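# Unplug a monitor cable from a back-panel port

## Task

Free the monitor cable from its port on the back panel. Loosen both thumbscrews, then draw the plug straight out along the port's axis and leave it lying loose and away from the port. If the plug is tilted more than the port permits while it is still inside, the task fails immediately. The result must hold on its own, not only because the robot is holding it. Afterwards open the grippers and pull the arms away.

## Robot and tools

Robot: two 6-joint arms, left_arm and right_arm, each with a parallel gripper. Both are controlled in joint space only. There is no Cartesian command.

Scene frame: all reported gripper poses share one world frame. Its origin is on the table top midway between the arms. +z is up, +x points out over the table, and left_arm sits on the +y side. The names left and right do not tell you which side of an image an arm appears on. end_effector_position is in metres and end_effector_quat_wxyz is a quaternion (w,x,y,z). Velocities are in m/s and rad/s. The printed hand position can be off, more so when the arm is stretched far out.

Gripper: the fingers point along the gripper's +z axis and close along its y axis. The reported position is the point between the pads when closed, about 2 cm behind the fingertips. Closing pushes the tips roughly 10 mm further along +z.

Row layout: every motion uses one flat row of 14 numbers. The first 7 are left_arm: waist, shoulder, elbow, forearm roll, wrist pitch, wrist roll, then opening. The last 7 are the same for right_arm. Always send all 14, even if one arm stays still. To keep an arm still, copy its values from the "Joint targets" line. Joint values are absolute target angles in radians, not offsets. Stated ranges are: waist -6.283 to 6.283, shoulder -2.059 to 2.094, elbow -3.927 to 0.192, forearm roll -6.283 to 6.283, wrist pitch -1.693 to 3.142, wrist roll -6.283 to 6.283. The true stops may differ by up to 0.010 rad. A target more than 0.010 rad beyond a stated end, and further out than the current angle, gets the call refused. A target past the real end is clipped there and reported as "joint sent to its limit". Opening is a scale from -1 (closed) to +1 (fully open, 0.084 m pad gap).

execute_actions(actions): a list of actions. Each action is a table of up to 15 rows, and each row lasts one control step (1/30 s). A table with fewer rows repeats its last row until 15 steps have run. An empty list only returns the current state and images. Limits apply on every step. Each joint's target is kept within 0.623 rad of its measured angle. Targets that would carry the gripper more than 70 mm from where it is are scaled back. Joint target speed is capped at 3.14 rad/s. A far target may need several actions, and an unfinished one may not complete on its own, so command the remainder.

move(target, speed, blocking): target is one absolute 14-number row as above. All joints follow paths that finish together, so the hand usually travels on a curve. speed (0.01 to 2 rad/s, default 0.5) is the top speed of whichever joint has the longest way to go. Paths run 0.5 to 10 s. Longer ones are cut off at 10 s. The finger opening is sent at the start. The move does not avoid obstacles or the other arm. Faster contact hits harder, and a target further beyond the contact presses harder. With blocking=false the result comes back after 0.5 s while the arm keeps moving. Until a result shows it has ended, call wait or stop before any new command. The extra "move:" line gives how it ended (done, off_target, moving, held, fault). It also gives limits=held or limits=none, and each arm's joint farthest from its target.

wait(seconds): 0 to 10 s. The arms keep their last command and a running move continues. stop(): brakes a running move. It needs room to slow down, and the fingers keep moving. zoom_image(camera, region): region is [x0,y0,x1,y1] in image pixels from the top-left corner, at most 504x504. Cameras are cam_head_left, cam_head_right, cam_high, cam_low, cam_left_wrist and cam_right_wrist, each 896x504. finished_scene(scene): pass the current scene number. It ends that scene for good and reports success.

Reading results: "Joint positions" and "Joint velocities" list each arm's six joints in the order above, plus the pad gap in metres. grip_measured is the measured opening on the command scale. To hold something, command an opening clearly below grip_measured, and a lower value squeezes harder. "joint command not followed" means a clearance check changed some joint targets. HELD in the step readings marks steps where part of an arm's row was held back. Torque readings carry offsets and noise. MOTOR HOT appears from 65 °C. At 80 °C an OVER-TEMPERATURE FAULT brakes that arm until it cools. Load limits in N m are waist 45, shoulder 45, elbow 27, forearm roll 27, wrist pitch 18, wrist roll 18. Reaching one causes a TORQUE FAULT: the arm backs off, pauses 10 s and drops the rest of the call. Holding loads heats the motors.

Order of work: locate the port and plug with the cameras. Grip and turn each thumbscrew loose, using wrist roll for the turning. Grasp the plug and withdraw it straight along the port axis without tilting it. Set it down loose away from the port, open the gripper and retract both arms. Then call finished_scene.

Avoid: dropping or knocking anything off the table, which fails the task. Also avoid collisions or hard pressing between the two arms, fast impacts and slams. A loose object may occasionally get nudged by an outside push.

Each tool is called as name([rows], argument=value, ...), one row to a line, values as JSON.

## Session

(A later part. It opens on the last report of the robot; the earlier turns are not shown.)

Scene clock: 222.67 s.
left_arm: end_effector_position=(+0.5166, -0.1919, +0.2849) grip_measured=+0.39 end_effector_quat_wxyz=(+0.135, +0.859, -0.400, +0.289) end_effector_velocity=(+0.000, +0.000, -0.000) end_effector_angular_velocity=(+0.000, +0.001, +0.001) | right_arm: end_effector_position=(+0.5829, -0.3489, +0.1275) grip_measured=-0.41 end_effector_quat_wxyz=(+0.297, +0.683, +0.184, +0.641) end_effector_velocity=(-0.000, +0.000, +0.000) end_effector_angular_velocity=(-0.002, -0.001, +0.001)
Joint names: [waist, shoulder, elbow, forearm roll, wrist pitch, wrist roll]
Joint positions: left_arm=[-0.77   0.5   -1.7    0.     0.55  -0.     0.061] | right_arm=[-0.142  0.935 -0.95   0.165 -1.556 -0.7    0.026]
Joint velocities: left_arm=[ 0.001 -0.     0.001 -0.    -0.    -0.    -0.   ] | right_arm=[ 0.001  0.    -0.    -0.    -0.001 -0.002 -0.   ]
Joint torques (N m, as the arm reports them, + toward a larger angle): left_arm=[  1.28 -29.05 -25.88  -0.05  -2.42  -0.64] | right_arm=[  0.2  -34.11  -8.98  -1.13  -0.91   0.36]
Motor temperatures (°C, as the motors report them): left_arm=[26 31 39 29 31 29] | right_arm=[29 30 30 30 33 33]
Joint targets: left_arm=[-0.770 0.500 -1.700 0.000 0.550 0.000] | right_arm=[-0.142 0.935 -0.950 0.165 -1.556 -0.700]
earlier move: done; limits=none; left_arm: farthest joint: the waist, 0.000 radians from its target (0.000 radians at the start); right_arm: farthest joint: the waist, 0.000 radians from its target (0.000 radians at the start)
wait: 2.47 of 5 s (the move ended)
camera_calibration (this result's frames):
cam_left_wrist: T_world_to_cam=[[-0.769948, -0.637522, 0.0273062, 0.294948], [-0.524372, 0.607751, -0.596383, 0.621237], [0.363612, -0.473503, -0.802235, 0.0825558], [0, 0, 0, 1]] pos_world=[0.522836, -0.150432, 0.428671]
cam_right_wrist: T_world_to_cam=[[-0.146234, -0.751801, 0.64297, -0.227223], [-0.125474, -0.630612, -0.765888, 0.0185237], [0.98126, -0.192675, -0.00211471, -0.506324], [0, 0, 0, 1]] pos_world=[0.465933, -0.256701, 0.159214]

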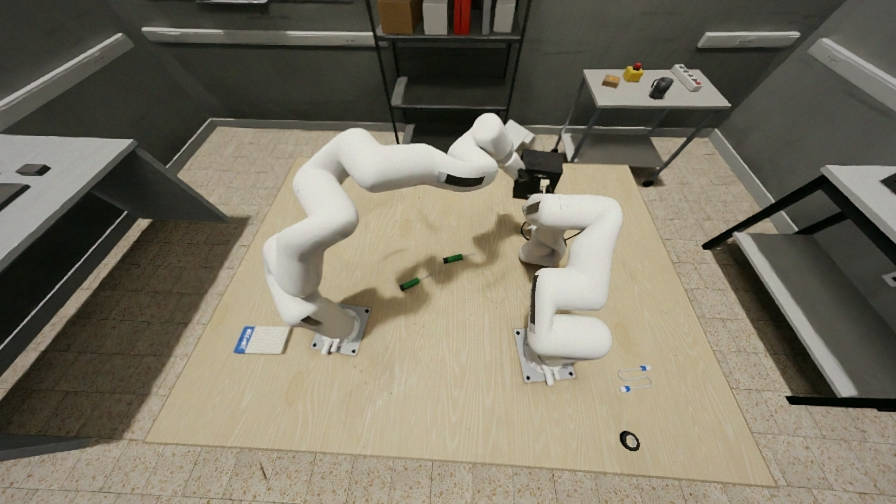

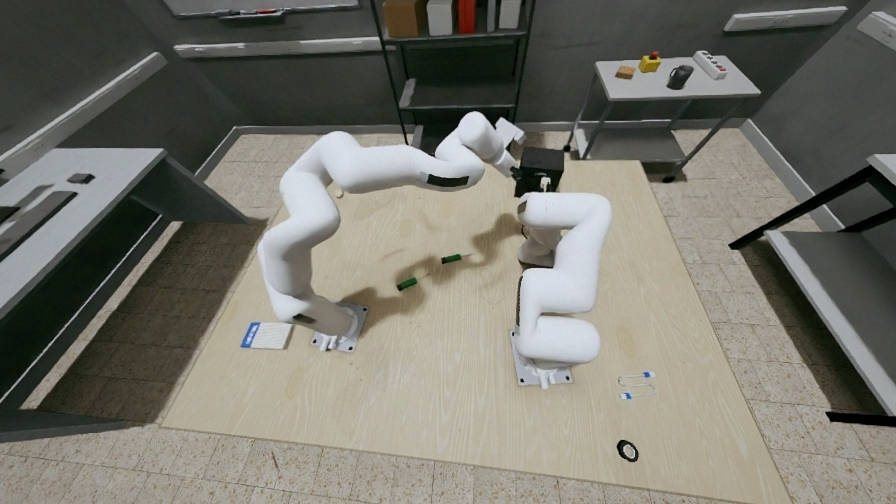

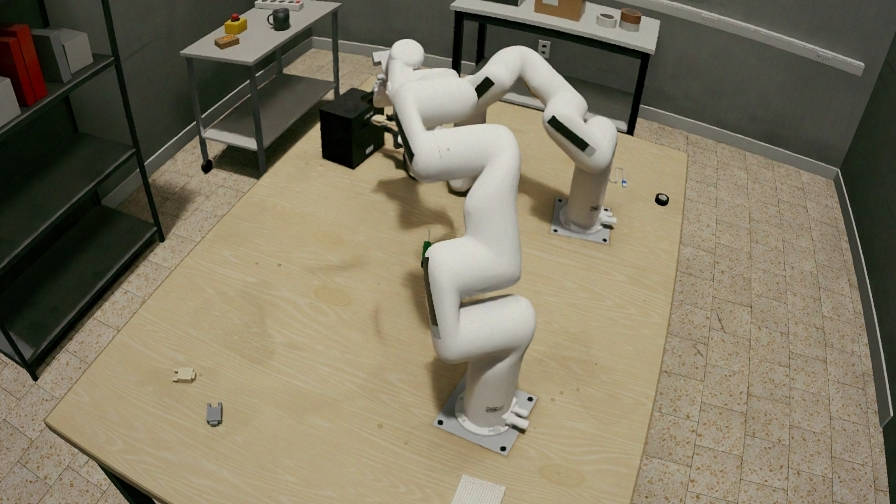

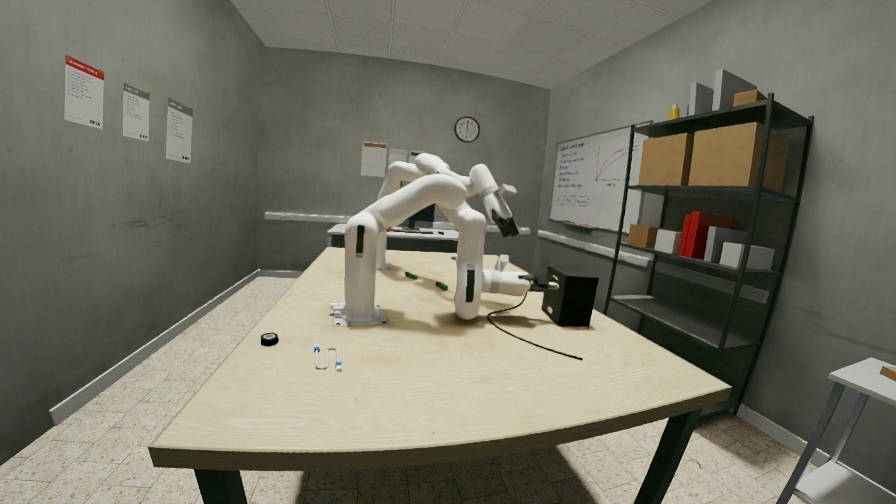

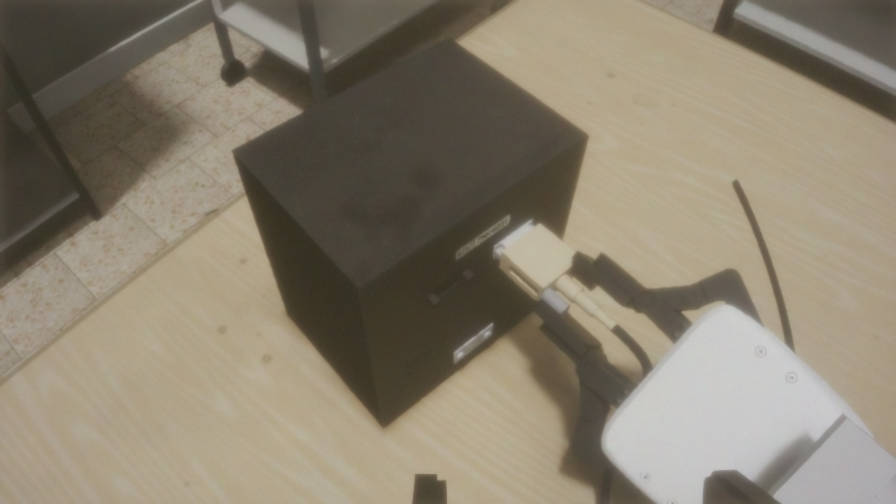

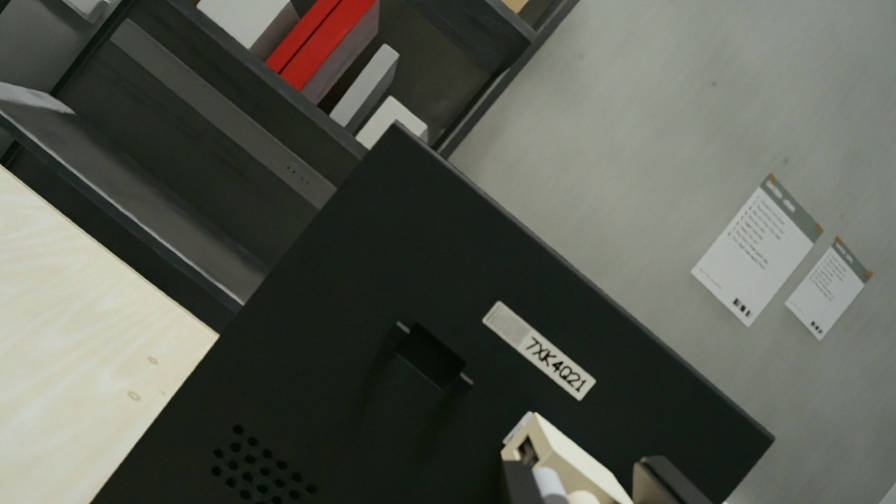

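execute_actions([
  [[-0.77,0.5,-1.7,0,0.55,0,0.4,-0.142,0.935,-0.95,0.165,-1.556,-0.7,-0.05]],
  [[-0.77,0.5,-1.7,0,0.55,0,0.4,-0.145,0.935,-0.95,0.165,-1.556,0.3,-0.05]],
  [[-0.77,0.5,-1.7,0,0.55,0,0.4,-0.145,0.935,-0.95,0.165,-1.556,0.3,-0.05]],
  [[-0.77,0.5,-1.7,0,0.55,0,0.4,-0.145,0.935,-0.95,0.165,-1.556,0.3,-1]],
  [[-0.77,0.5,-1.7,0,0.55,0,0.4,-0.145,0.935,-0.95,0.165,-1.556,0.15,-1]],
  [[-0.77,0.5,-1.7,0,0.55,0,0.4,-0.145,0.935,-0.95,0.165,-1.556,0,-1]],
  [[-0.77,0.5,-1.7,0,0.55,0,0.4,-0.145,0.935,-0.95,0.165,-1.556,-0.15,-1]],
  [[-0.77,0.5,-1.7,0,0.55,0,0.4,-0.145,0.935,-0.95,0.165,-1.556,-0.3,-1]],
  [[-0.77,0.5,-1.7,0,0.55,0,0.4,-0.145,0.935,-0.95,0.165,-1.556,-0.3,-0.05]],
  [[-0.77,0.5,-1.7,0,0.55,0,0.4,-0.138,0.935,-0.95,0.165,-1.556,0.3,-0.05]],
  [[-0.77,0.5,-1.7,0,0.55,0,0.4,-0.138,0.935,-0.95,0.165,-1.556,0.3,-1]],
  [[-0.77,0.5,-1.7,0,0.55,0,0.4,-0.138,0.935,-0.95,0.165,-1.556,0.15,-1]],
  [[-0.77,0.5,-1.7,0,0.55,0,0.4,-0.138,0.935,-0.95,0.165,-1.556,0,-1]],
  [[-0.77,0.5,-1.7,0,0.55,0,0.4,-0.138,0.935,-0.95,0.165,-1.556,-0.15,-1]],
  [[-0.77,0.5,-1.7,0,0.55,0,0.4,-0.138,0.935,-0.95,0.165,-1.556,-0.3,-1]],
  [[-0.77,0.5,-1.7,0,0.55,0,0.4,-0.142,0.935,-0.95,0.165,-1.556,-0.3,-0.05]],
  [[-0.77,0.5,-1.7,0,0.55,0,0.4,-0.142,0.935,-0.95,0.165,-1.556,0.5,-0.05]],
  [[-0.77,0.5,-1.7,0,0.55,0,0.4,-0.142,0.935,-0.95,0.165,-1.556,0.5,-1]],
  [[-0.77,0.5,-1.7,0,0.55,0,0.4,-0.142,0.935,-0.95,0.165,-1.556,0.2,-1]],
  [[-0.77,0.5,-1.7,0,0.55,0,0.4,-0.142,0.935,-0.95,0.165,-1.556,-0.1,-1]],
  [[-0.77,0.5,-1.7,0,0.55,0,0.4,-0.142,0.935,-0.95,0.165,-1.556,-0.4,-1]],
  [[-0.77,0.5,-1.7,0,0.55,0,0.4,-0.142,0.935,-0.95,0.165,-1.556,-0.7,-1]],
  [[-0.77,0.5,-1.7,0,0.55,0,0.4,-0.142,0.935,-0.95,0.165,-1.556,-0.7,-0.05]],
  [[-0.77,0.5,-1.7,0,0.55,0,0.4,-0.142,0.935,-0.95,0.165,-1.556,0.5,-0.05]],
  [[-0.77,0.5,-1.7,0,0.55,0,0.4,-0.142,0.935,-0.95,0.165,-1.556,0.5,-0.05]],
  [[-0.77,0.5,-1.7,0,0.55,0,0.4,-0.142,0.935,-0.95,0.165,-1.556,0.5,-1]],
  [[-0.77,0.5,-1.7,0,0.55,0,0.4,-0.142,0.935,-0.95,0.165,-1.556,0.2,-1]],
  [[-0.77,0.5,-1.7,0,0.55,0,0.4,-0.142,0.935,-0.95,0.165,-1.556,-0.1,-1]],
  [[-0.77,0.5,-1.7,0,0.55,0,0.4,-0.142,0.935,-0.95,0.165,-1.556,-0.4,-1]],
  [[-0.77,0.5,-1.7,0,0.55,0,0.4,-0.142,0.935,-0.95,0.165,-1.556,-0.7,-1]],
  [[-0.77,0.5,-1.7,0,0.55,0,0.4,-0.142,0.935,-0.95,0.165,-1.556,-0.7,0.4]],
  [[-0.77,0.5,-1.7,0,0.55,0,0.4,-0.142,0.935,-0.95,0.165,-1.556,-0.3,0.4]],
])

zoom_image(camera="cam_left_wrist", region=[460,200,700,350])

Scene clock: 281.97 s.
left_arm: end_effector_position=(+0.5166, -0.1919, +0.2849) grip_measured=+0.39 end_effector_quat_wxyz=(+0.135, +0.859, -0.400, +0.289) end_effector_velocity=(+0.001, +0.001, +0.000) end_effector_angular_velocity=(-0.000, -0.000, +0.001) | right_arm: end_effector_position=(+0.5830, -0.3487, +0.1277) grip_measured=+0.39 end_effector_quat_wxyz=(+0.167, +0.705, +0.048, +0.687) end_effector_velocity=(-0.000, -0.000, -0.000) end_effector_angular_velocity=(+0.092, -0.016, -0.000)
Joint names: [waist, shoulder, elbow, forearm roll, wrist pitch, wrist roll]
Joint positions: left_arm=[-0.77   0.5   -1.7   -0.     0.55  -0.     0.061] | right_arm=[-0.142  0.935 -0.95   0.165 -1.556 -0.308  0.061]
Joint velocities: left_arm=[ 0.001 -0.001  0.    -0.     0.     0.    -0.   ] | right_arm=[-0.     0.001  0.     0.    -0.001  0.094 -0.   ]
Joint torques (N m, as the arm reports them, + toward a larger angle): left_arm=[  1.82 -28.72 -25.97   0.28  -2.15  -0.73] | right_arm=[ -2.42 -34.11  -7.67  -0.19  -1.36   0.22]
Motor temperatures (°C, as the motors report them): left_arm=[26 31 40 29 31 29] | right_arm=[29 30 30 30 33 33]
Joint targets: left_arm=[-0.770 0.500 -1.700 0.000 0.550 0.000] | right_arm=[-0.142 0.935 -0.950 0.165 -1.556 -0.300]
Step readings (joint positions; steps 1 to 15: 1st action; 16 to 30: 2nd action; 31 to 45: 3rd action; 46 to 60: 4th action; 61 to 75: 5th action; 76 to 90: 6th action; 91 to 105: 7th action; 106 to 120: 8th action; 121 to 135: 9th action; 136 to 150: 10th action; 151 to 165: 11th action; 166 to 180: 12th action; 181 to 195: 13th action):
0: left_arm=[-0.770 0.500 -1.700 -0.000 0.550 0.000] | right_arm=[-0.142 0.935 -0.950 0.165 -1.556 -0.700]
1: left_arm=[-0.770 0.500 -1.700 0.000 0.550 0.000] | right_arm=[-0.142 0.935 -0.950 0.165 -1.556 -0.700]
2: left_arm=[-0.770 0.500 -1.700 -0.000 0.550 -0.000] | right_arm=[-0.141 0.935 -0.951 0.164 -1.556 -0.700]
4: left_arm=[-0.770 0.500 -1.700 -0.000 0.550 0.000] | right_arm=[-0.140 0.935 -0.951 0.163 -1.555 -0.700]
8: left_arm=[-0.770 0.500 -1.700 -0.000 0.550 -0.000] | right_arm=[-0.141 0.935 -0.951 0.164 -1.556 -0.700]
15: left_arm=[-0.770 0.500 -1.700 -0.000 0.550 0.000] | right_arm=[-0.142 0.935 -0.950 0.165 -1.556 -0.700]
16: left_arm=[-0.770 0.500 -1.700 -0.000 0.550 0.000] | right_arm=[-0.142 0.935 -0.950 0.165 -1.556 -0.699]
17: left_arm=[-0.770 0.500 -1.700 -0.000 0.550 -0.000] | right_arm=[-0.142 0.935 -0.950 0.165 -1.556 -0.693]
19: left_arm=[-0.770 0.500 -1.700 -0.000 0.550 -0.000] | right_arm=[-0.142 0.935 -0.950 0.165 -1.556 -0.642]
23: left_arm=[-0.770 0.500 -1.700 -0.000 0.550 0.000] | right_arm=[-0.144 0.935 -0.950 0.165 -1.556 -0.357]
30: left_arm=[-0.770 0.500 -1.700 -0.000 0.550 0.000] | right_arm=[-0.145 0.935 -0.950 0.165 -1.556 0.204]
31: left_arm=[-0.770 0.500 -1.700 0.000 0.550 0.000] | right_arm=[-0.145 0.935 -0.950 0.165 -1.556 0.235]
32: left_arm=[-0.770 0.500 -1.700 0.000 0.550 -0.000] | right_arm=[-0.145 0.935 -0.950 0.165 -1.556 0.256]
34: left_arm=[-0.770 0.500 -1.700 -0.000 0.550 -0.000] | right_arm=[-0.145 0.935 -0.950 0.165 -1.556 0.279]
38: left_arm=[-0.770 0.500 -1.700 0.000 0.550 0.000] | right_arm=[-0.145 0.935 -0.950 0.165 -1.556 0.295]
45: left_arm=[-0.770 0.500 -1.700 -0.000 0.550 0.000] | right_arm=[-0.145 0.935 -0.950 0.165 -1.556 0.299]
46: left_arm=[-0.770 0.500 -1.700 -0.000 0.550 -0.000] | right_arm=[-0.145 0.935 -0.950 0.165 -1.556 0.300]
47: left_arm=[-0.770 0.500 -1.700 -0.000 0.550 0.000] | right_arm=[-0.143 0.935 -0.950 0.163 -1.557 0.300]
49: left_arm=[-0.770 0.500 -1.700 0.000 0.550 0.000] | right_arm=[-0.143 0.935 -0.950 0.163 -1.557 0.300]
53: left_arm=[-0.770 0.500 -1.700 -0.000 0.550 -0.000] | right_arm=[-0.143 0.935 -0.950 0.164 -1.557 0.300]
60: left_arm=[-0.770 0.500 -1.700 -0.000 0.550 0.000] | right_arm=[-0.143 0.935 -0.950 0.164 -1.557 0.300]
61: left_arm=[-0.770 0.500 -1.700 -0.000 0.550 -0.000] | right_arm=[-0.143 0.935 -0.950 0.164 -1.557 0.299]
62: left_arm=[-0.770 0.500 -1.700 -0.000 0.550 0.000] | right_arm=[-0.143 0.935 -0.950 0.164 -1.557 0.293]
64: left_arm=[-0.770 0.500 -1.700 -0.000 0.550 -0.000] | right_arm=[-0.143 0.935 -0.950 0.164 -1.557 0.247]
68: left_arm=[-0.770 0.500 -1.700 0.000 0.550 -0.000] | right_arm=[-0.144 0.934 -0.950 0.164 -1.559 0.171]
75: left_arm=[-0.770 0.500 -1.700 -0.000 0.550 -0.000] | right_arm=[-0.144 0.934 -0.951 0.164 -1.558 0.152]
76: left_arm=[-0.770 0.500 -1.700 0.000 0.550 -0.000] | right_arm=[-0.144 0.934 -0.951 0.164 -1.558 0.150]
77: left_arm=[-0.770 0.500 -1.700 0.000 0.550 -0.000] | right_arm=[-0.144 0.934 -0.951 0.164 -1.558 0.143]
79: left_arm=[-0.770 0.500 -1.700 -0.000 0.550 0.000] | right_arm=[-0.144 0.934 -0.951 0.164 -1.558 0.097]
83: left_arm=[-0.770 0.500 -1.700 -0.000 0.550 -0.000] | right_arm=[-0.144 0.934 -0.952 0.164 -1.557 0.021]
90: left_arm=[-0.770 0.500 -1.700 0.000 0.550 0.000] | right_arm=[-0.145 0.934 -0.952 0.163 -1.557 0.002]
91: left_arm=[-0.770 0.500 -1.700 -0.000 0.550 -0.000] | right_arm=[-0.145 0.934 -0.952 0.163 -1.557 0.000]
92: left_arm=[-0.770 0.500 -1.700 0.000 0.550 -0.000] | right_arm=[-0.145 0.934 -0.951 0.163 -1.556 -0.007]
94: left_arm=[-0.770 0.500 -1.700 0.000 0.550 0.000] | right_arm=[-0.145 0.934 -0.951 0.163 -1.556 -0.053]
98: left_arm=[-0.770 0.500 -1.700 0.000 0.550 -0.000] | right_arm=[-0.145 0.935 -0.951 0.163 -1.555 -0.129]
105: left_arm=[-0.770 0.500 -1.700 -0.000 0.550 -0.000] | right_arm=[-0.145 0.935 -0.951 0.162 -1.555 -0.148]
106: left_arm=[-0.770 0.500 -1.700 -0.000 0.550 -0.000] | right_arm=[-0.145 0.935 -0.951 0.162 -1.555 -0.150]
107: left_arm=[-0.770 0.500 -1.700 0.000 0.550 -0.000] | right_arm=[-0.145 0.935 -0.951 0.162 -1.555 -0.157]
109: left_arm=[-0.770 0.500 -1.700 0.000 0.550 0.000] | right_arm=[-0.145 0.935 -0.950 0.162 -1.555 -0.203]
113: left_arm=[-0.770 0.500 -1.700 -0.000 0.550 -0.000] | right_arm=[-0.145 0.936 -0.950 0.162 -1.555 -0.279]
120: left_arm=[-0.770 0.500 -1.700 -0.000 0.550 0.000] | right_arm=[-0.145 0.935 -0.950 0.162 -1.555 -0.298]
121: left_arm=[-0.770 0.500 -1.700 0.000 0.550 -0.000] | right_arm=[-0.145 0.935 -0.950 0.162 -1.555 -0.299]
122: left_arm=[-0.770 0.500 -1.700 0.000 0.550 -0.000] | right_arm=[-0.148 0.936 -0.948 0.166 -1.554 -0.300]
124: left_arm=[-0.770 0.500 -1.700 0.000 0.550 -0.000] | right_arm=[-0.151 0.938 -0.945 0.168 -1.554 -0.300]
128: left_arm=[-0.770 0.500 -1.700 0.000 0.550 0.000] | right_arm=[-0.150 0.937 -0.947 0.168 -1.554 -0.300]
135: left_arm=[-0.770 0.500 -1.700 -0.000 0.550 -0.000] | right_arm=[-0.146 0.936 -0.949 0.166 -1.556 -0.300]
136: left_arm=[-0.770 0.500 -1.700 -0.000 0.550 0.000] | right_arm=[-0.146 0.936 -0.949 0.165 -1.556 -0.299]
137: left_arm=[-0.770 0.500 -1.700 -0.000 0.550 0.000] | right_arm=[-0.146 0.935 -0.950 0.165 -1.556 -0.293]
139: left_arm=[-0.770 0.500 -1.700 0.000 0.550 0.000] | right_arm=[-0.145 0.935 -0.950 0.165 -1.556 -0.242]
143: left_arm=[-0.770 0.500 -1.700 -0.000 0.550 -0.000] | right_arm=[-0.141 0.935 -0.950 0.165 -1.556 0.032]
150: left_arm=[-0.770 0.500 -1.700 0.000 0.550 -0.000] | right_arm=[-0.139 0.935 -0.950 0.165 -1.556 0.280]
151: left_arm=[-0.770 0.500 -1.700 0.000 0.550 0.000] | right_arm=[-0.138 0.935 -0.950 0.165 -1.556 0.286]
152: left_arm=[-0.770 0.500 -1.700 -0.000 0.550 -0.000] | right_arm=[-0.139 0.935 -0.949 0.167 -1.556 0.290]
154: left_arm=[-0.770 0.500 -1.700 0.000 0.550 -0.000] | right_arm=[-0.140 0.935 -0.949 0.166 -1.556 0.295]
158: left_arm=[-0.770 0.500 -1.700 0.000 0.550 0.000] | right_arm=[-0.140 0.935 -0.949 0.166 -1.556 0.299]
165: left_arm=[-0.770 0.500 -1.700 -0.000 0.550 0.000] | right_arm=[-0.139 0.935 -0.950 0.166 -1.556 0.300]
166: left_arm=[-0.770 0.500 -1.700 0.000 0.550 -0.000] | right_arm=[-0.139 0.935 -0.950 0.166 -1.556 0.299]
167: left_arm=[-0.770 0.500 -1.700 -0.000 0.550 0.000] | right_arm=[-0.139 0.935 -0.950 0.166 -1.556 0.293]
169: left_arm=[-0.770 0.500 -1.700 -0.000 0.550 -0.000] | right_arm=[-0.139 0.935 -0.950 0.166 -1.556 0.247]
173: left_arm=[-0.770 0.500 -1.700 0.000 0.550 -0.000] | right_arm=[-0.139 0.936 -0.949 0.166 -1.554 0.171]
180: left_arm=[-0.770 0.500 -1.700 -0.000 0.550 0.000] | right_arm=[-0.139 0.936 -0.949 0.166 -1.554 0.152]
181: left_arm=[-0.770 0.500 -1.700 -0.000 0.550 0.000] | right_arm=[-0.139 0.936 -0.949 0.166 -1.554 0.151]
182: left_arm=[-0.770 0.500 -1.700 -0.000 0.550 0.000] | right_arm=[-0.139 0.936 -0.949 0.166 -1.554 0.144]
184: left_arm=[-0.770 0.500 -1.700 -0.000 0.550 -0.000] | right_arm=[-0.139 0.936 -0.949 0.165 -1.553 0.097]
Lines left out of this list: 97.
camera_calibration (this result's frames):
cam_left_wrist: T_world_to_cam=[[-0.769948, -0.637522, 0.0273062, 0.294948], [-0.524372, 0.607751, -0.596383, 0.621238], [0.363612, -0.473503, -0.802235, 0.0825558], [0, 0, 0, 1]] pos_world=[0.522836, -0.150431, 0.428671]
cam_right_wrist: T_world_to_cam=[[-0.177862, -0.936515, 0.302167, -0.22962], [-0.0670901, -0.294809, -0.953198, 0.125731], [0.981766, -0.18981, -0.0103957, -0.5046], [0, 0, 0, 1]] pos_world=[0.462994, -0.273754, 0.183985]

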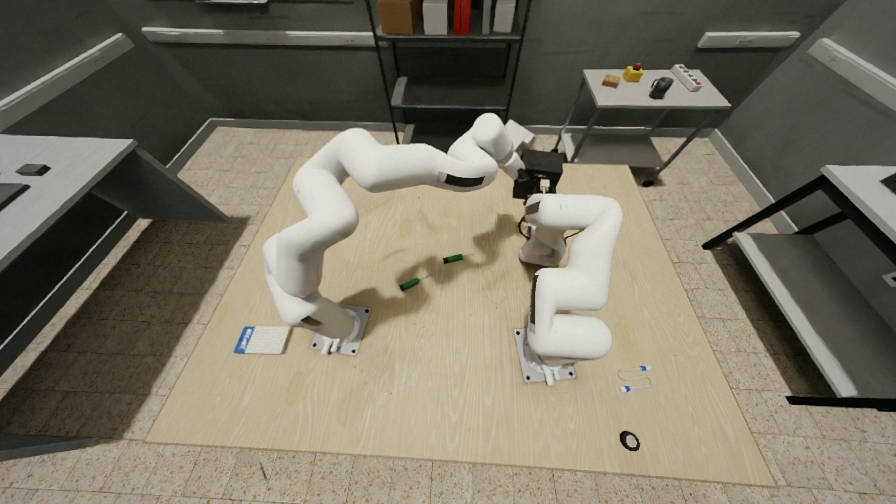

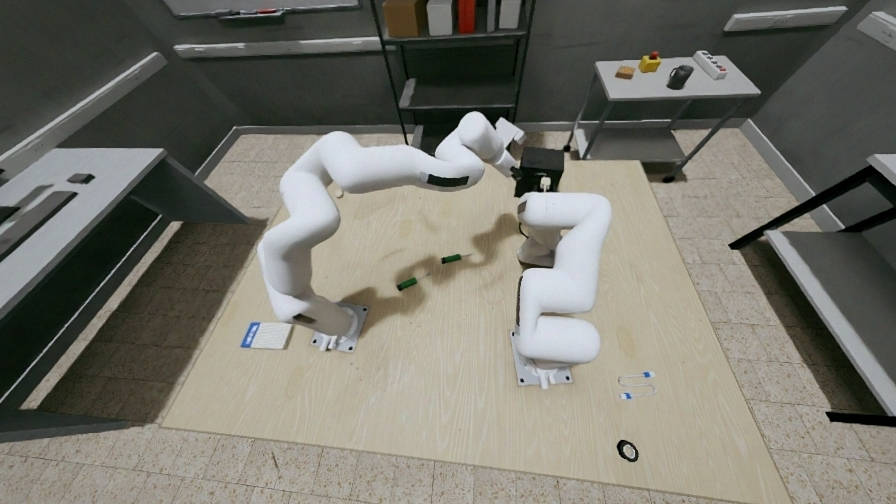

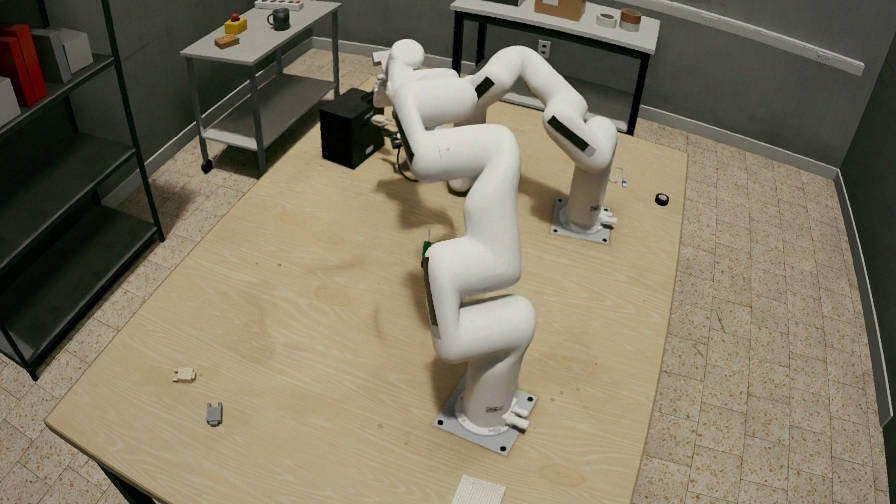

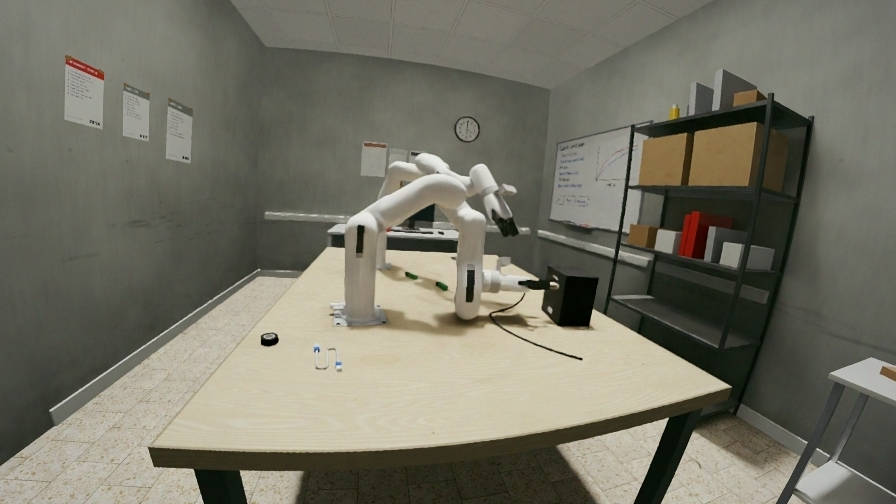

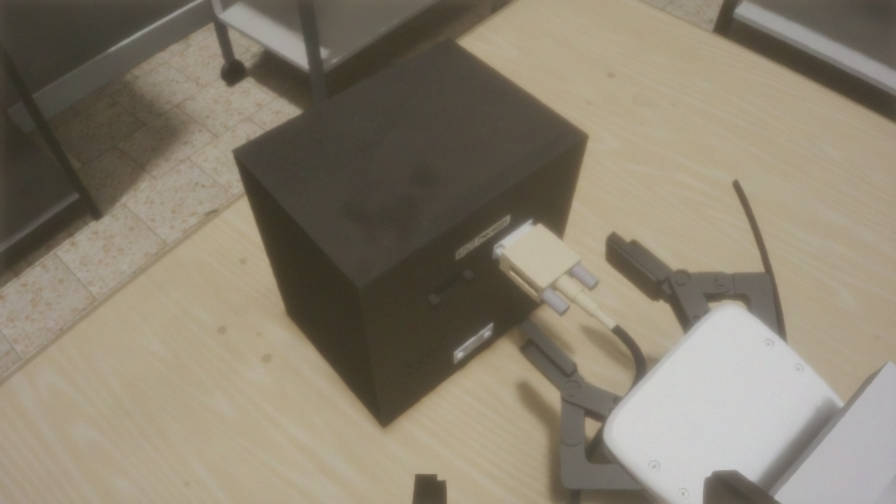

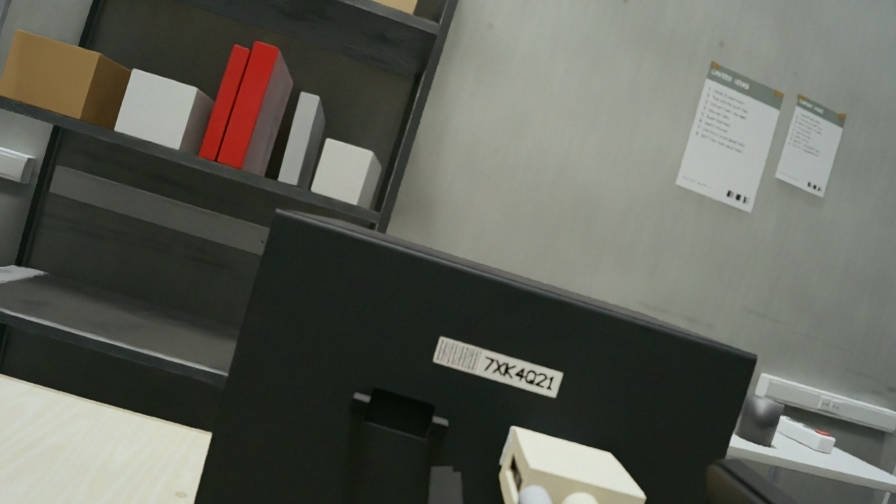

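Region (460, 200, 700, 350) of cam_left_wrist's 896x504 image, scaled by 2.100, with more detail than that image has; it fills the top 315 rows of this view, and the rest is white.

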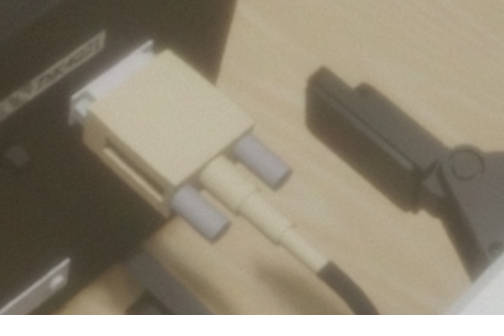

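execute_actions([
  [[-0.77,0.5,-1.7,0,0.55,0,0.4,-0.134,0.935,-0.95,0.165,-1.556,0.3,0.1]],
  [[-0.77,0.5,-1.7,0,0.55,0,0.4,-0.134,0.935,-0.95,0.165,-1.556,0.3,-1]],
  [[-0.77,0.5,-1.7,0,0.55,0,0.4,-0.134,0.935,-0.95,0.165,-1.556,0.3,-1]],
  [[-0.77,0.5,-1.7,0,0.55,0,0.4,-0.134,0.935,-0.95,0.165,-1.556,0.15,-1]],
  [[-0.77,0.5,-1.7,0,0.55,0,0.4,-0.134,0.935,-0.95,0.165,-1.556,0,-1]],
  [[-0.77,0.5,-1.7,0,0.55,0,0.4,-0.134,0.935,-0.95,0.165,-1.556,-0.15,-1]],
  [[-0.77,0.5,-1.7,0,0.55,0,0.4,-0.134,0.935,-0.95,0.165,-1.556,-0.3,-1]],
  [[-0.77,0.5,-1.7,0,0.55,0,0.4,-0.134,0.935,-0.95,0.165,-1.556,-0.45,-1]],
  [[-0.77,0.5,-1.7,0,0.55,0,0.4,-0.142,0.935,-0.95,0.165,-1.556,-0.45,0.1]],
  [[-0.77,0.5,-1.7,0,0.55,0,0.4,-0.142,0.935,-0.95,0.165,-1.556,0.5,0]],
  [[-0.77,0.5,-1.7,0,0.55,0,0.4,-0.142,0.935,-0.95,0.165,-1.556,0.5,0]],
  [[-0.77,0.5,-1.7,0,0.55,0,0.4,-0.142,0.935,-0.95,0.165,-1.556,0.5,-1]],
  [[-0.77,0.5,-1.7,0,0.55,0,0.4,-0.142,0.935,-0.95,0.165,-1.556,0.2,-1]],
  [[-0.77,0.5,-1.7,0,0.55,0,0.4,-0.142,0.935,-0.95,0.165,-1.556,-0.1,-1]],
  [[-0.77,0.5,-1.7,0,0.55,0,0.4,-0.142,0.935,-0.95,0.165,-1.556,-0.4,-1]],
  [[-0.77,0.5,-1.7,0,0.55,0,0.4,-0.142,0.935,-0.95,0.165,-1.556,-0.7,-1]],
  [[-0.77,0.5,-1.7,0,0.55,0,0.4,-0.142,0.935,-0.95,0.165,-1.556,-0.7,-0.05]],
  [[-0.77,0.5,-1.7,0,0.55,0,0.4,-0.142,0.935,-0.95,0.165,-1.556,0.5,-0.05]],
  [[-0.77,0.5,-1.7,0,0.55,0,0.4,-0.142,0.935,-0.95,0.165,-1.556,0.5,-0.05]],
  [[-0.77,0.5,-1.7,0,0.55,0,0.4,-0.142,0.935,-0.95,0.165,-1.556,0.5,-1]],
  [[-0.77,0.5,-1.7,0,0.55,0,0.4,-0.142,0.935,-0.95,0.165,-1.556,0.2,-1]],
  [[-0.77,0.5,-1.7,0,0.55,0,0.4,-0.142,0.935,-0.95,0.165,-1.556,-0.1,-1]],
  [[-0.77,0.5,-1.7,0,0.55,0,0.4,-0.142,0.935,-0.95,0.165,-1.556,-0.4,-1]],
  [[-0.77,0.5,-1.7,0,0.55,0,0.4,-0.142,0.935,-0.95,0.165,-1.556,-0.7,-1]],
  [[-0.77,0.5,-1.7,0,0.55,0,0.4,-0.142,0.935,-0.95,0.165,-1.556,-0.7,-0.05]],
  [[-0.77,0.5,-1.7,0,0.55,0,0.4,-0.142,0.935,-0.95,0.165,-1.556,0.5,-0.05]],
  [[-0.77,0.5,-1.7,0,0.55,0,0.4,-0.142,0.935,-0.95,0.165,-1.556,0.5,-0.05]],
  [[-0.77,0.5,-1.7,0,0.55,0,0.4,-0.142,0.935,-0.95,0.165,-1.556,0.5,-1]],
  [[-0.77,0.5,-1.7,0,0.55,0,0.4,-0.142,0.935,-0.95,0.165,-1.556,0.2,-1]],
  [[-0.77,0.5,-1.7,0,0.55,0,0.4,-0.142,0.935,-0.95,0.165,-1.556,-0.1,-1]],
  [[-0.77,0.5,-1.7,0,0.55,0,0.4,-0.142,0.935,-0.95,0.165,-1.556,-0.4,-1]],
  [[-0.77,0.5,-1.7,0,0.55,0,0.4,-0.142,0.935,-0.95,0.165,-1.556,-0.7,-1]],
  [[-0.77,0.5,-1.7,0,0.55,0,0.4,-0.142,0.935,-0.95,0.165,-1.556,-0.7,0.4]],
  [[-0.77,0.5,-1.7,0,0.55,0,0.4,-0.142,0.935,-0.95,0.165,-1.556,-0.3,0.4]],
])

zoom_image(camera="cam_left_wrist", region=[460,200,700,350])

Scene clock: 326.73 s.
left_arm: end_effector_position=(+0.5166, -0.1919, +0.2849) grip_measured=+0.39 end_effector_quat_wxyz=(+0.135, +0.859, -0.400, +0.289) end_effector_velocity=(+0.000, +0.000, -0.001) end_effector_angular_velocity=(+0.001, +0.000, +0.000) | right_arm: end_effector_position=(+0.5830, -0.3487, +0.1277) grip_measured=+0.39 end_effector_quat_wxyz=(+0.167, +0.705, +0.048, +0.687) end_effector_velocity=(+0.000, -0.000, -0.001) end_effector_angular_velocity=(+0.090, -0.013, -0.000)
Joint names: [waist, shoulder, elbow, forearm roll, wrist pitch, wrist roll]
Joint positions: left_arm=[-0.77   0.5   -1.7   -0.     0.55  -0.     0.061] | right_arm=[-0.142  0.935 -0.95   0.165 -1.556 -0.308  0.061]
Joint velocities: left_arm=[ 0.     0.002 -0.001  0.     0.     0.    -0.   ] | right_arm=[0.    0.    0.    0.    0.002 0.091 0.   ]
Joint torques (N m, as the arm reports them, + toward a larger angle): left_arm=[  0.39 -29.29 -25.71   0.67  -2.24  -1.11] | right_arm=[ -2.33 -34.1   -7.64  -0.1   -1.12   0.63]
Motor temperatures (°C, as the motors report them): left_arm=[26 31 40 29 31 29] | right_arm=[29 30 30 30 33 33]
Joint targets: left_arm=[-0.770 0.500 -1.700 0.000 0.550 0.000] | right_arm=[-0.142 0.935 -0.950 0.165 -1.556 -0.300]
Step readings (joint positions; steps 1 to 15: 1st action; 16 to 30: 2nd action; 31 to 45: 3rd action; 46 to 60: 4th action; 61 to 75: 5th action; 76 to 90: 6th action; 91 to 105: 7th action; 106 to 120: 8th action; 121 to 135: 9th action; 136 to 150: 10th action; 151 to 165: 11th action; 166 to 180: 12th action; 181 to 195: 13th action):
0: left_arm=[-0.770 0.500 -1.700 -0.000 0.550 -0.000] | right_arm=[-0.142 0.935 -0.950 0.165 -1.556 -0.300]
1: left_arm=[-0.770 0.500 -1.700 -0.000 0.550 -0.000] | right_arm=[-0.142 0.935 -0.950 0.165 -1.556 -0.299]
2: left_arm=[-0.770 0.500 -1.700 0.000 0.550 0.000] | right_arm=[-0.142 0.935 -0.950 0.165 -1.556 -0.293]
4: left_arm=[-0.770 0.500 -1.700 0.000 0.550 0.000] | right_arm=[-0.141 0.935 -0.950 0.165 -1.556 -0.242]
8: left_arm=[-0.770 0.500 -1.700 0.000 0.550 -0.000] | right_arm=[-0.138 0.935 -0.950 0.165 -1.556 0.032]
15: left_arm=[-0.770 0.500 -1.700 0.000 0.550 -0.000] | right_arm=[-0.134 0.935 -0.950 0.165 -1.556 0.280]
16: left_arm=[-0.770 0.500 -1.700 -0.000 0.550 0.000] | right_arm=[-0.134 0.935 -0.950 0.165 -1.556 0.286]
17: left_arm=[-0.770 0.500 -1.700 -0.000 0.550 -0.000] | right_arm=[-0.135 0.935 -0.950 0.166 -1.556 0.290]
19: left_arm=[-0.770 0.500 -1.700 -0.000 0.550 0.000] | right_arm=[-0.138 0.936 -0.948 0.168 -1.556 0.295]
23: left_arm=[-0.770 0.500 -1.700 -0.000 0.550 0.000] | right_arm=[-0.138 0.936 -0.948 0.168 -1.556 0.299]
30: left_arm=[-0.770 0.500 -1.700 0.000 0.550 -0.000] | right_arm=[-0.137 0.936 -0.949 0.168 -1.556 0.300]
31: left_arm=[-0.770 0.500 -1.700 0.000 0.550 -0.000] | right_arm=[-0.137 0.936 -0.949 0.168 -1.556 0.300]
32: left_arm=[-0.770 0.500 -1.700 -0.000 0.550 0.000] | right_arm=[-0.137 0.936 -0.949 0.168 -1.556 0.300]
34: left_arm=[-0.770 0.500 -1.700 -0.000 0.550 0.000] | right_arm=[-0.136 0.936 -0.949 0.169 -1.556 0.300]
38: left_arm=[-0.770 0.500 -1.700 -0.000 0.550 -0.000] | right_arm=[-0.136 0.936 -0.949 0.169 -1.556 0.300]
45: left_arm=[-0.770 0.500 -1.700 -0.000 0.550 0.000] | right_arm=[-0.136 0.935 -0.949 0.170 -1.556 0.300]
46: left_arm=[-0.770 0.500 -1.700 0.000 0.550 0.000] | right_arm=[-0.136 0.935 -0.949 0.170 -1.556 0.299]
47: left_arm=[-0.770 0.500 -1.700 0.000 0.550 -0.000] | right_arm=[-0.136 0.935 -0.949 0.170 -1.556 0.293]
49: left_arm=[-0.770 0.500 -1.700 -0.000 0.550 0.000] | right_arm=[-0.136 0.936 -0.949 0.170 -1.555 0.247]
53: left_arm=[-0.770 0.500 -1.700 -0.000 0.550 0.000] | right_arm=[-0.136 0.936 -0.949 0.170 -1.553 0.171]
60: left_arm=[-0.770 0.500 -1.700 -0.000 0.550 0.000] | right_arm=[-0.136 0.936 -0.949 0.169 -1.554 0.152]
61: left_arm=[-0.770 0.500 -1.700 -0.000 0.550 -0.000] | right_arm=[-0.136 0.936 -0.949 0.169 -1.554 0.151]
62: left_arm=[-0.770 0.500 -1.700 -0.000 0.550 -0.000] | right_arm=[-0.136 0.936 -0.949 0.169 -1.554 0.144]
64: left_arm=[-0.770 0.500 -1.700 -0.000 0.550 0.000] | right_arm=[-0.136 0.937 -0.949 0.169 -1.553 0.097]
68: left_arm=[-0.770 0.500 -1.700 0.000 0.550 0.000] | right_arm=[-0.137 0.937 -0.949 0.170 -1.552 0.021]
75: left_arm=[-0.770 0.500 -1.700 -0.000 0.550 0.000] | right_arm=[-0.137 0.936 -0.949 0.170 -1.552 0.002]
76: left_arm=[-0.770 0.500 -1.700 0.000 0.550 -0.000] | right_arm=[-0.137 0.936 -0.949 0.170 -1.552 0.000]
77: left_arm=[-0.770 0.500 -1.700 -0.000 0.550 -0.000] | right_arm=[-0.137 0.936 -0.949 0.170 -1.552 -0.007]
79: left_arm=[-0.770 0.500 -1.700 0.000 0.550 0.000] | right_arm=[-0.137 0.935 -0.949 0.170 -1.553 -0.053]
83: left_arm=[-0.770 0.500 -1.700 0.000 0.550 0.000] | right_arm=[-0.137 0.935 -0.950 0.170 -1.555 -0.129]
90: left_arm=[-0.770 0.500 -1.700 0.000 0.550 0.000] | right_arm=[-0.137 0.935 -0.950 0.170 -1.556 -0.148]
91: left_arm=[-0.770 0.500 -1.700 -0.000 0.550 0.000] | right_arm=[-0.137 0.935 -0.950 0.170 -1.556 -0.150]
92: left_arm=[-0.770 0.500 -1.700 0.000 0.550 0.000] | right_arm=[-0.137 0.935 -0.950 0.170 -1.556 -0.157]
94: left_arm=[-0.770 0.500 -1.700 -0.000 0.550 0.000] | right_arm=[-0.137 0.934 -0.950 0.170 -1.557 -0.203]
98: left_arm=[-0.770 0.500 -1.700 -0.000 0.550 0.000] | right_arm=[-0.137 0.934 -0.951 0.170 -1.558 -0.279]
105: left_arm=[-0.770 0.500 -1.700 0.000 0.550 -0.000] | right_arm=[-0.137 0.934 -0.951 0.170 -1.558 -0.298]
106: left_arm=[-0.770 0.500 -1.700 0.000 0.550 -0.000] | right_arm=[-0.137 0.934 -0.951 0.170 -1.558 -0.300]
107: left_arm=[-0.770 0.500 -1.700 -0.000 0.550 -0.000] | right_arm=[-0.137 0.934 -0.951 0.170 -1.557 -0.307]
109: left_arm=[-0.770 0.500 -1.700 -0.000 0.550 -0.000] | right_arm=[-0.137 0.934 -0.951 0.170 -1.558 -0.353]
113: left_arm=[-0.770 0.500 -1.700 0.000 0.550 -0.000] | right_arm=[-0.137 0.933 -0.952 0.170 -1.558 -0.429]
120: left_arm=[-0.770 0.500 -1.700 -0.000 0.550 0.000] | right_arm=[-0.137 0.934 -0.952 0.170 -1.557 -0.448]
121: left_arm=[-0.770 0.500 -1.700 -0.000 0.550 0.000] | right_arm=[-0.137 0.934 -0.952 0.169 -1.557 -0.449]
122: left_arm=[-0.770 0.500 -1.700 -0.000 0.550 -0.000] | right_arm=[-0.134 0.933 -0.953 0.165 -1.557 -0.450]
124: left_arm=[-0.770 0.500 -1.700 0.000 0.550 -0.000] | right_arm=[-0.133 0.932 -0.955 0.162 -1.557 -0.450]
128: left_arm=[-0.770 0.500 -1.700 0.000 0.550 -0.000] | right_arm=[-0.137 0.933 -0.952 0.163 -1.557 -0.450]
135: left_arm=[-0.770 0.500 -1.700 0.000 0.550 0.000] | right_arm=[-0.141 0.934 -0.951 0.165 -1.556 -0.450]
136: left_arm=[-0.770 0.500 -1.700 0.000 0.550 -0.000] | right_arm=[-0.141 0.935 -0.951 0.165 -1.556 -0.449]
137: left_arm=[-0.770 0.500 -1.700 -0.000 0.550 -0.000] | right_arm=[-0.141 0.935 -0.950 0.165 -1.556 -0.443]
139: left_arm=[-0.770 0.500 -1.700 -0.000 0.550 0.000] | right_arm=[-0.142 0.935 -0.950 0.165 -1.556 -0.392]
143: left_arm=[-0.770 0.500 -1.700 -0.000 0.550 0.000] | right_arm=[-0.142 0.935 -0.950 0.165 -1.556 -0.107]
150: left_arm=[-0.770 0.500 -1.700 -0.000 0.550 0.000] | right_arm=[-0.142 0.935 -0.950 0.165 -1.556 0.421]
151: left_arm=[-0.770 0.500 -1.700 0.000 0.550 -0.000] | right_arm=[-0.142 0.935 -0.950 0.165 -1.556 0.447]
152: left_arm=[-0.770 0.500 -1.700 -0.000 0.550 -0.000] | right_arm=[-0.142 0.935 -0.950 0.165 -1.556 0.463]
154: left_arm=[-0.770 0.500 -1.700 0.000 0.550 0.000] | right_arm=[-0.142 0.935 -0.950 0.165 -1.556 0.483]
158: left_arm=[-0.770 0.500 -1.700 0.000 0.550 0.000] | right_arm=[-0.142 0.935 -0.950 0.165 -1.556 0.496]
165: left_arm=[-0.770 0.500 -1.700 -0.000 0.550 -0.000] | right_arm=[-0.142 0.935 -0.950 0.165 -1.556 0.500]
166: left_arm=[-0.770 0.500 -1.700 0.000 0.550 0.000] | right_arm=[-0.142 0.935 -0.950 0.165 -1.556 0.500]
167: left_arm=[-0.770 0.500 -1.700 -0.000 0.550 0.000] | right_arm=[-0.142 0.935 -0.950 0.165 -1.556 0.500]
169: left_arm=[-0.770 0.500 -1.700 0.000 0.550 0.000] | right_arm=[-0.141 0.935 -0.950 0.165 -1.557 0.500]
173: left_arm=[-0.770 0.500 -1.700 -0.000 0.550 -0.000] | right_arm=[-0.141 0.935 -0.950 0.165 -1.557 0.500]
180: left_arm=[-0.770 0.500 -1.700 0.000 0.550 -0.000] | right_arm=[-0.142 0.935 -0.950 0.165 -1.556 0.500]
181: left_arm=[-0.770 0.500 -1.700 0.000 0.550 0.000] | right_arm=[-0.142 0.935 -0.950 0.165 -1.556 0.499]
182: left_arm=[-0.770 0.500 -1.700 -0.000 0.550 -0.000] | right_arm=[-0.142 0.935 -0.950 0.165 -1.556 0.493]
184: left_arm=[-0.770 0.500 -1.700 -0.000 0.550 -0.000] | right_arm=[-0.142 0.935 -0.950 0.165 -1.557 0.443]
Lines left out of this list: 107.
camera_calibration (this result's frames):
cam_left_wrist: T_world_to_cam=[[-0.769948, -0.637522, 0.0273063, 0.294948], [-0.524372, 0.607751, -0.596383, 0.621238], [0.363612, -0.473503, -0.802235, 0.0825558], [0, 0, 0, 1]] pos_world=[0.522836, -0.150432, 0.428671]
cam_right_wrist: T_world_to_cam=[[-0.177866, -0.936514, 0.302168, -0.229619], [-0.0670965, -0.294808, -0.953198, 0.125732], [0.981765, -0.189816, -0.0104004, -0.504601], [0, 0, 0, 1]] pos_world=[0.462994, -0.273756, 0.183983]

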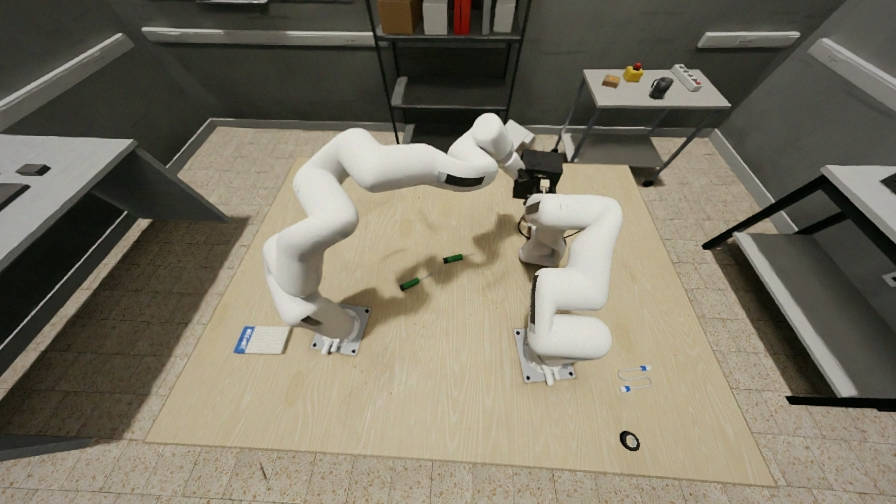

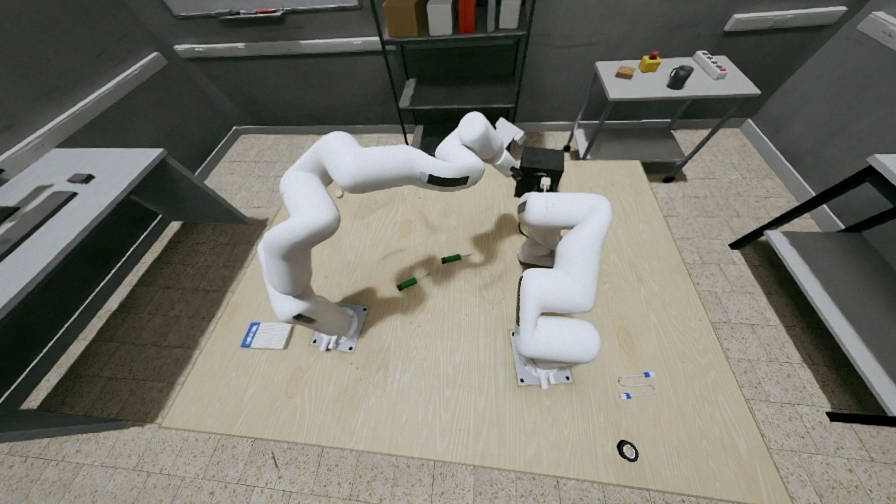

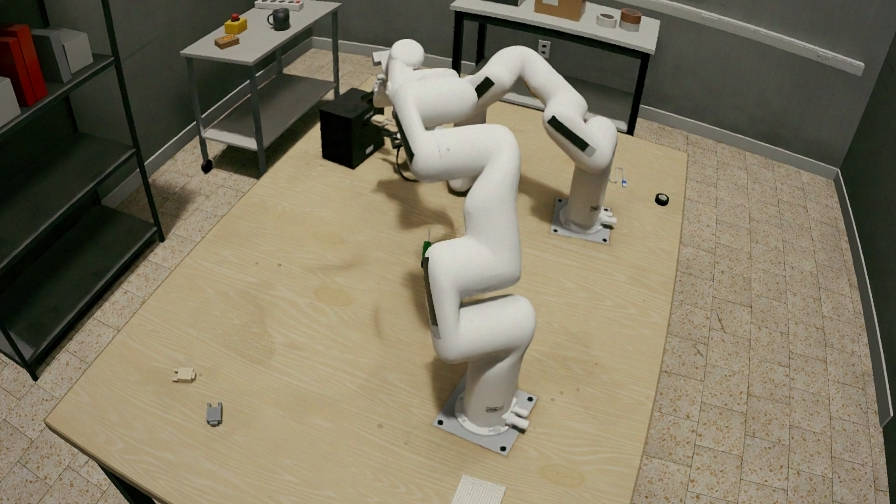

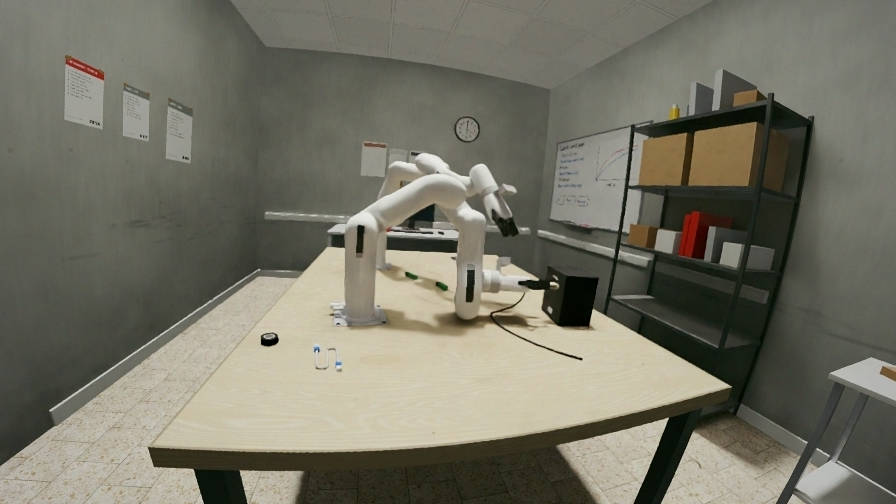

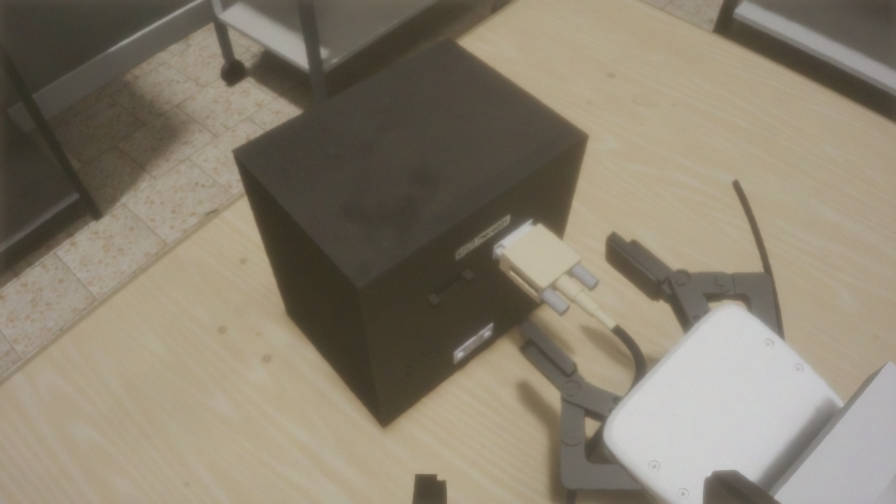

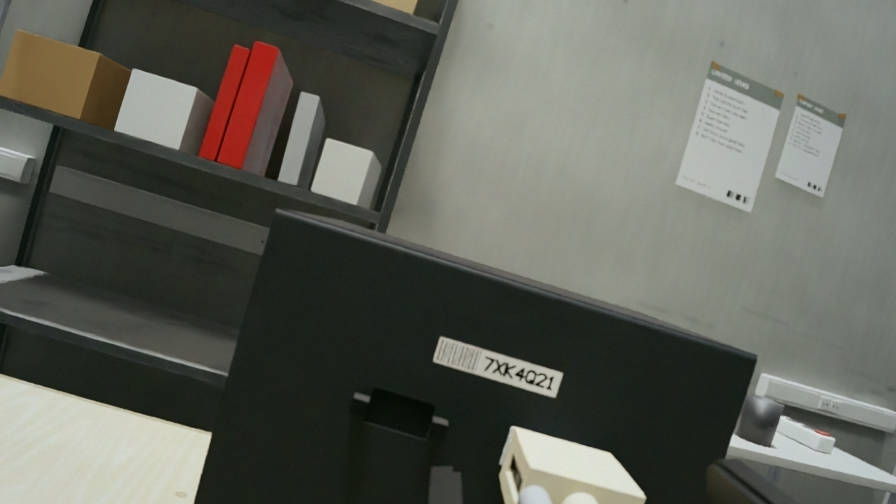

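Region (460, 200, 700, 350) of cam_left_wrist's 896x504 image, scaled by 2.100, with more detail than that image has; it fills the top 315 rows of this view, and the rest is white.

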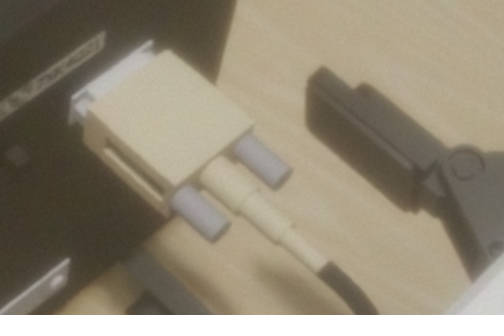

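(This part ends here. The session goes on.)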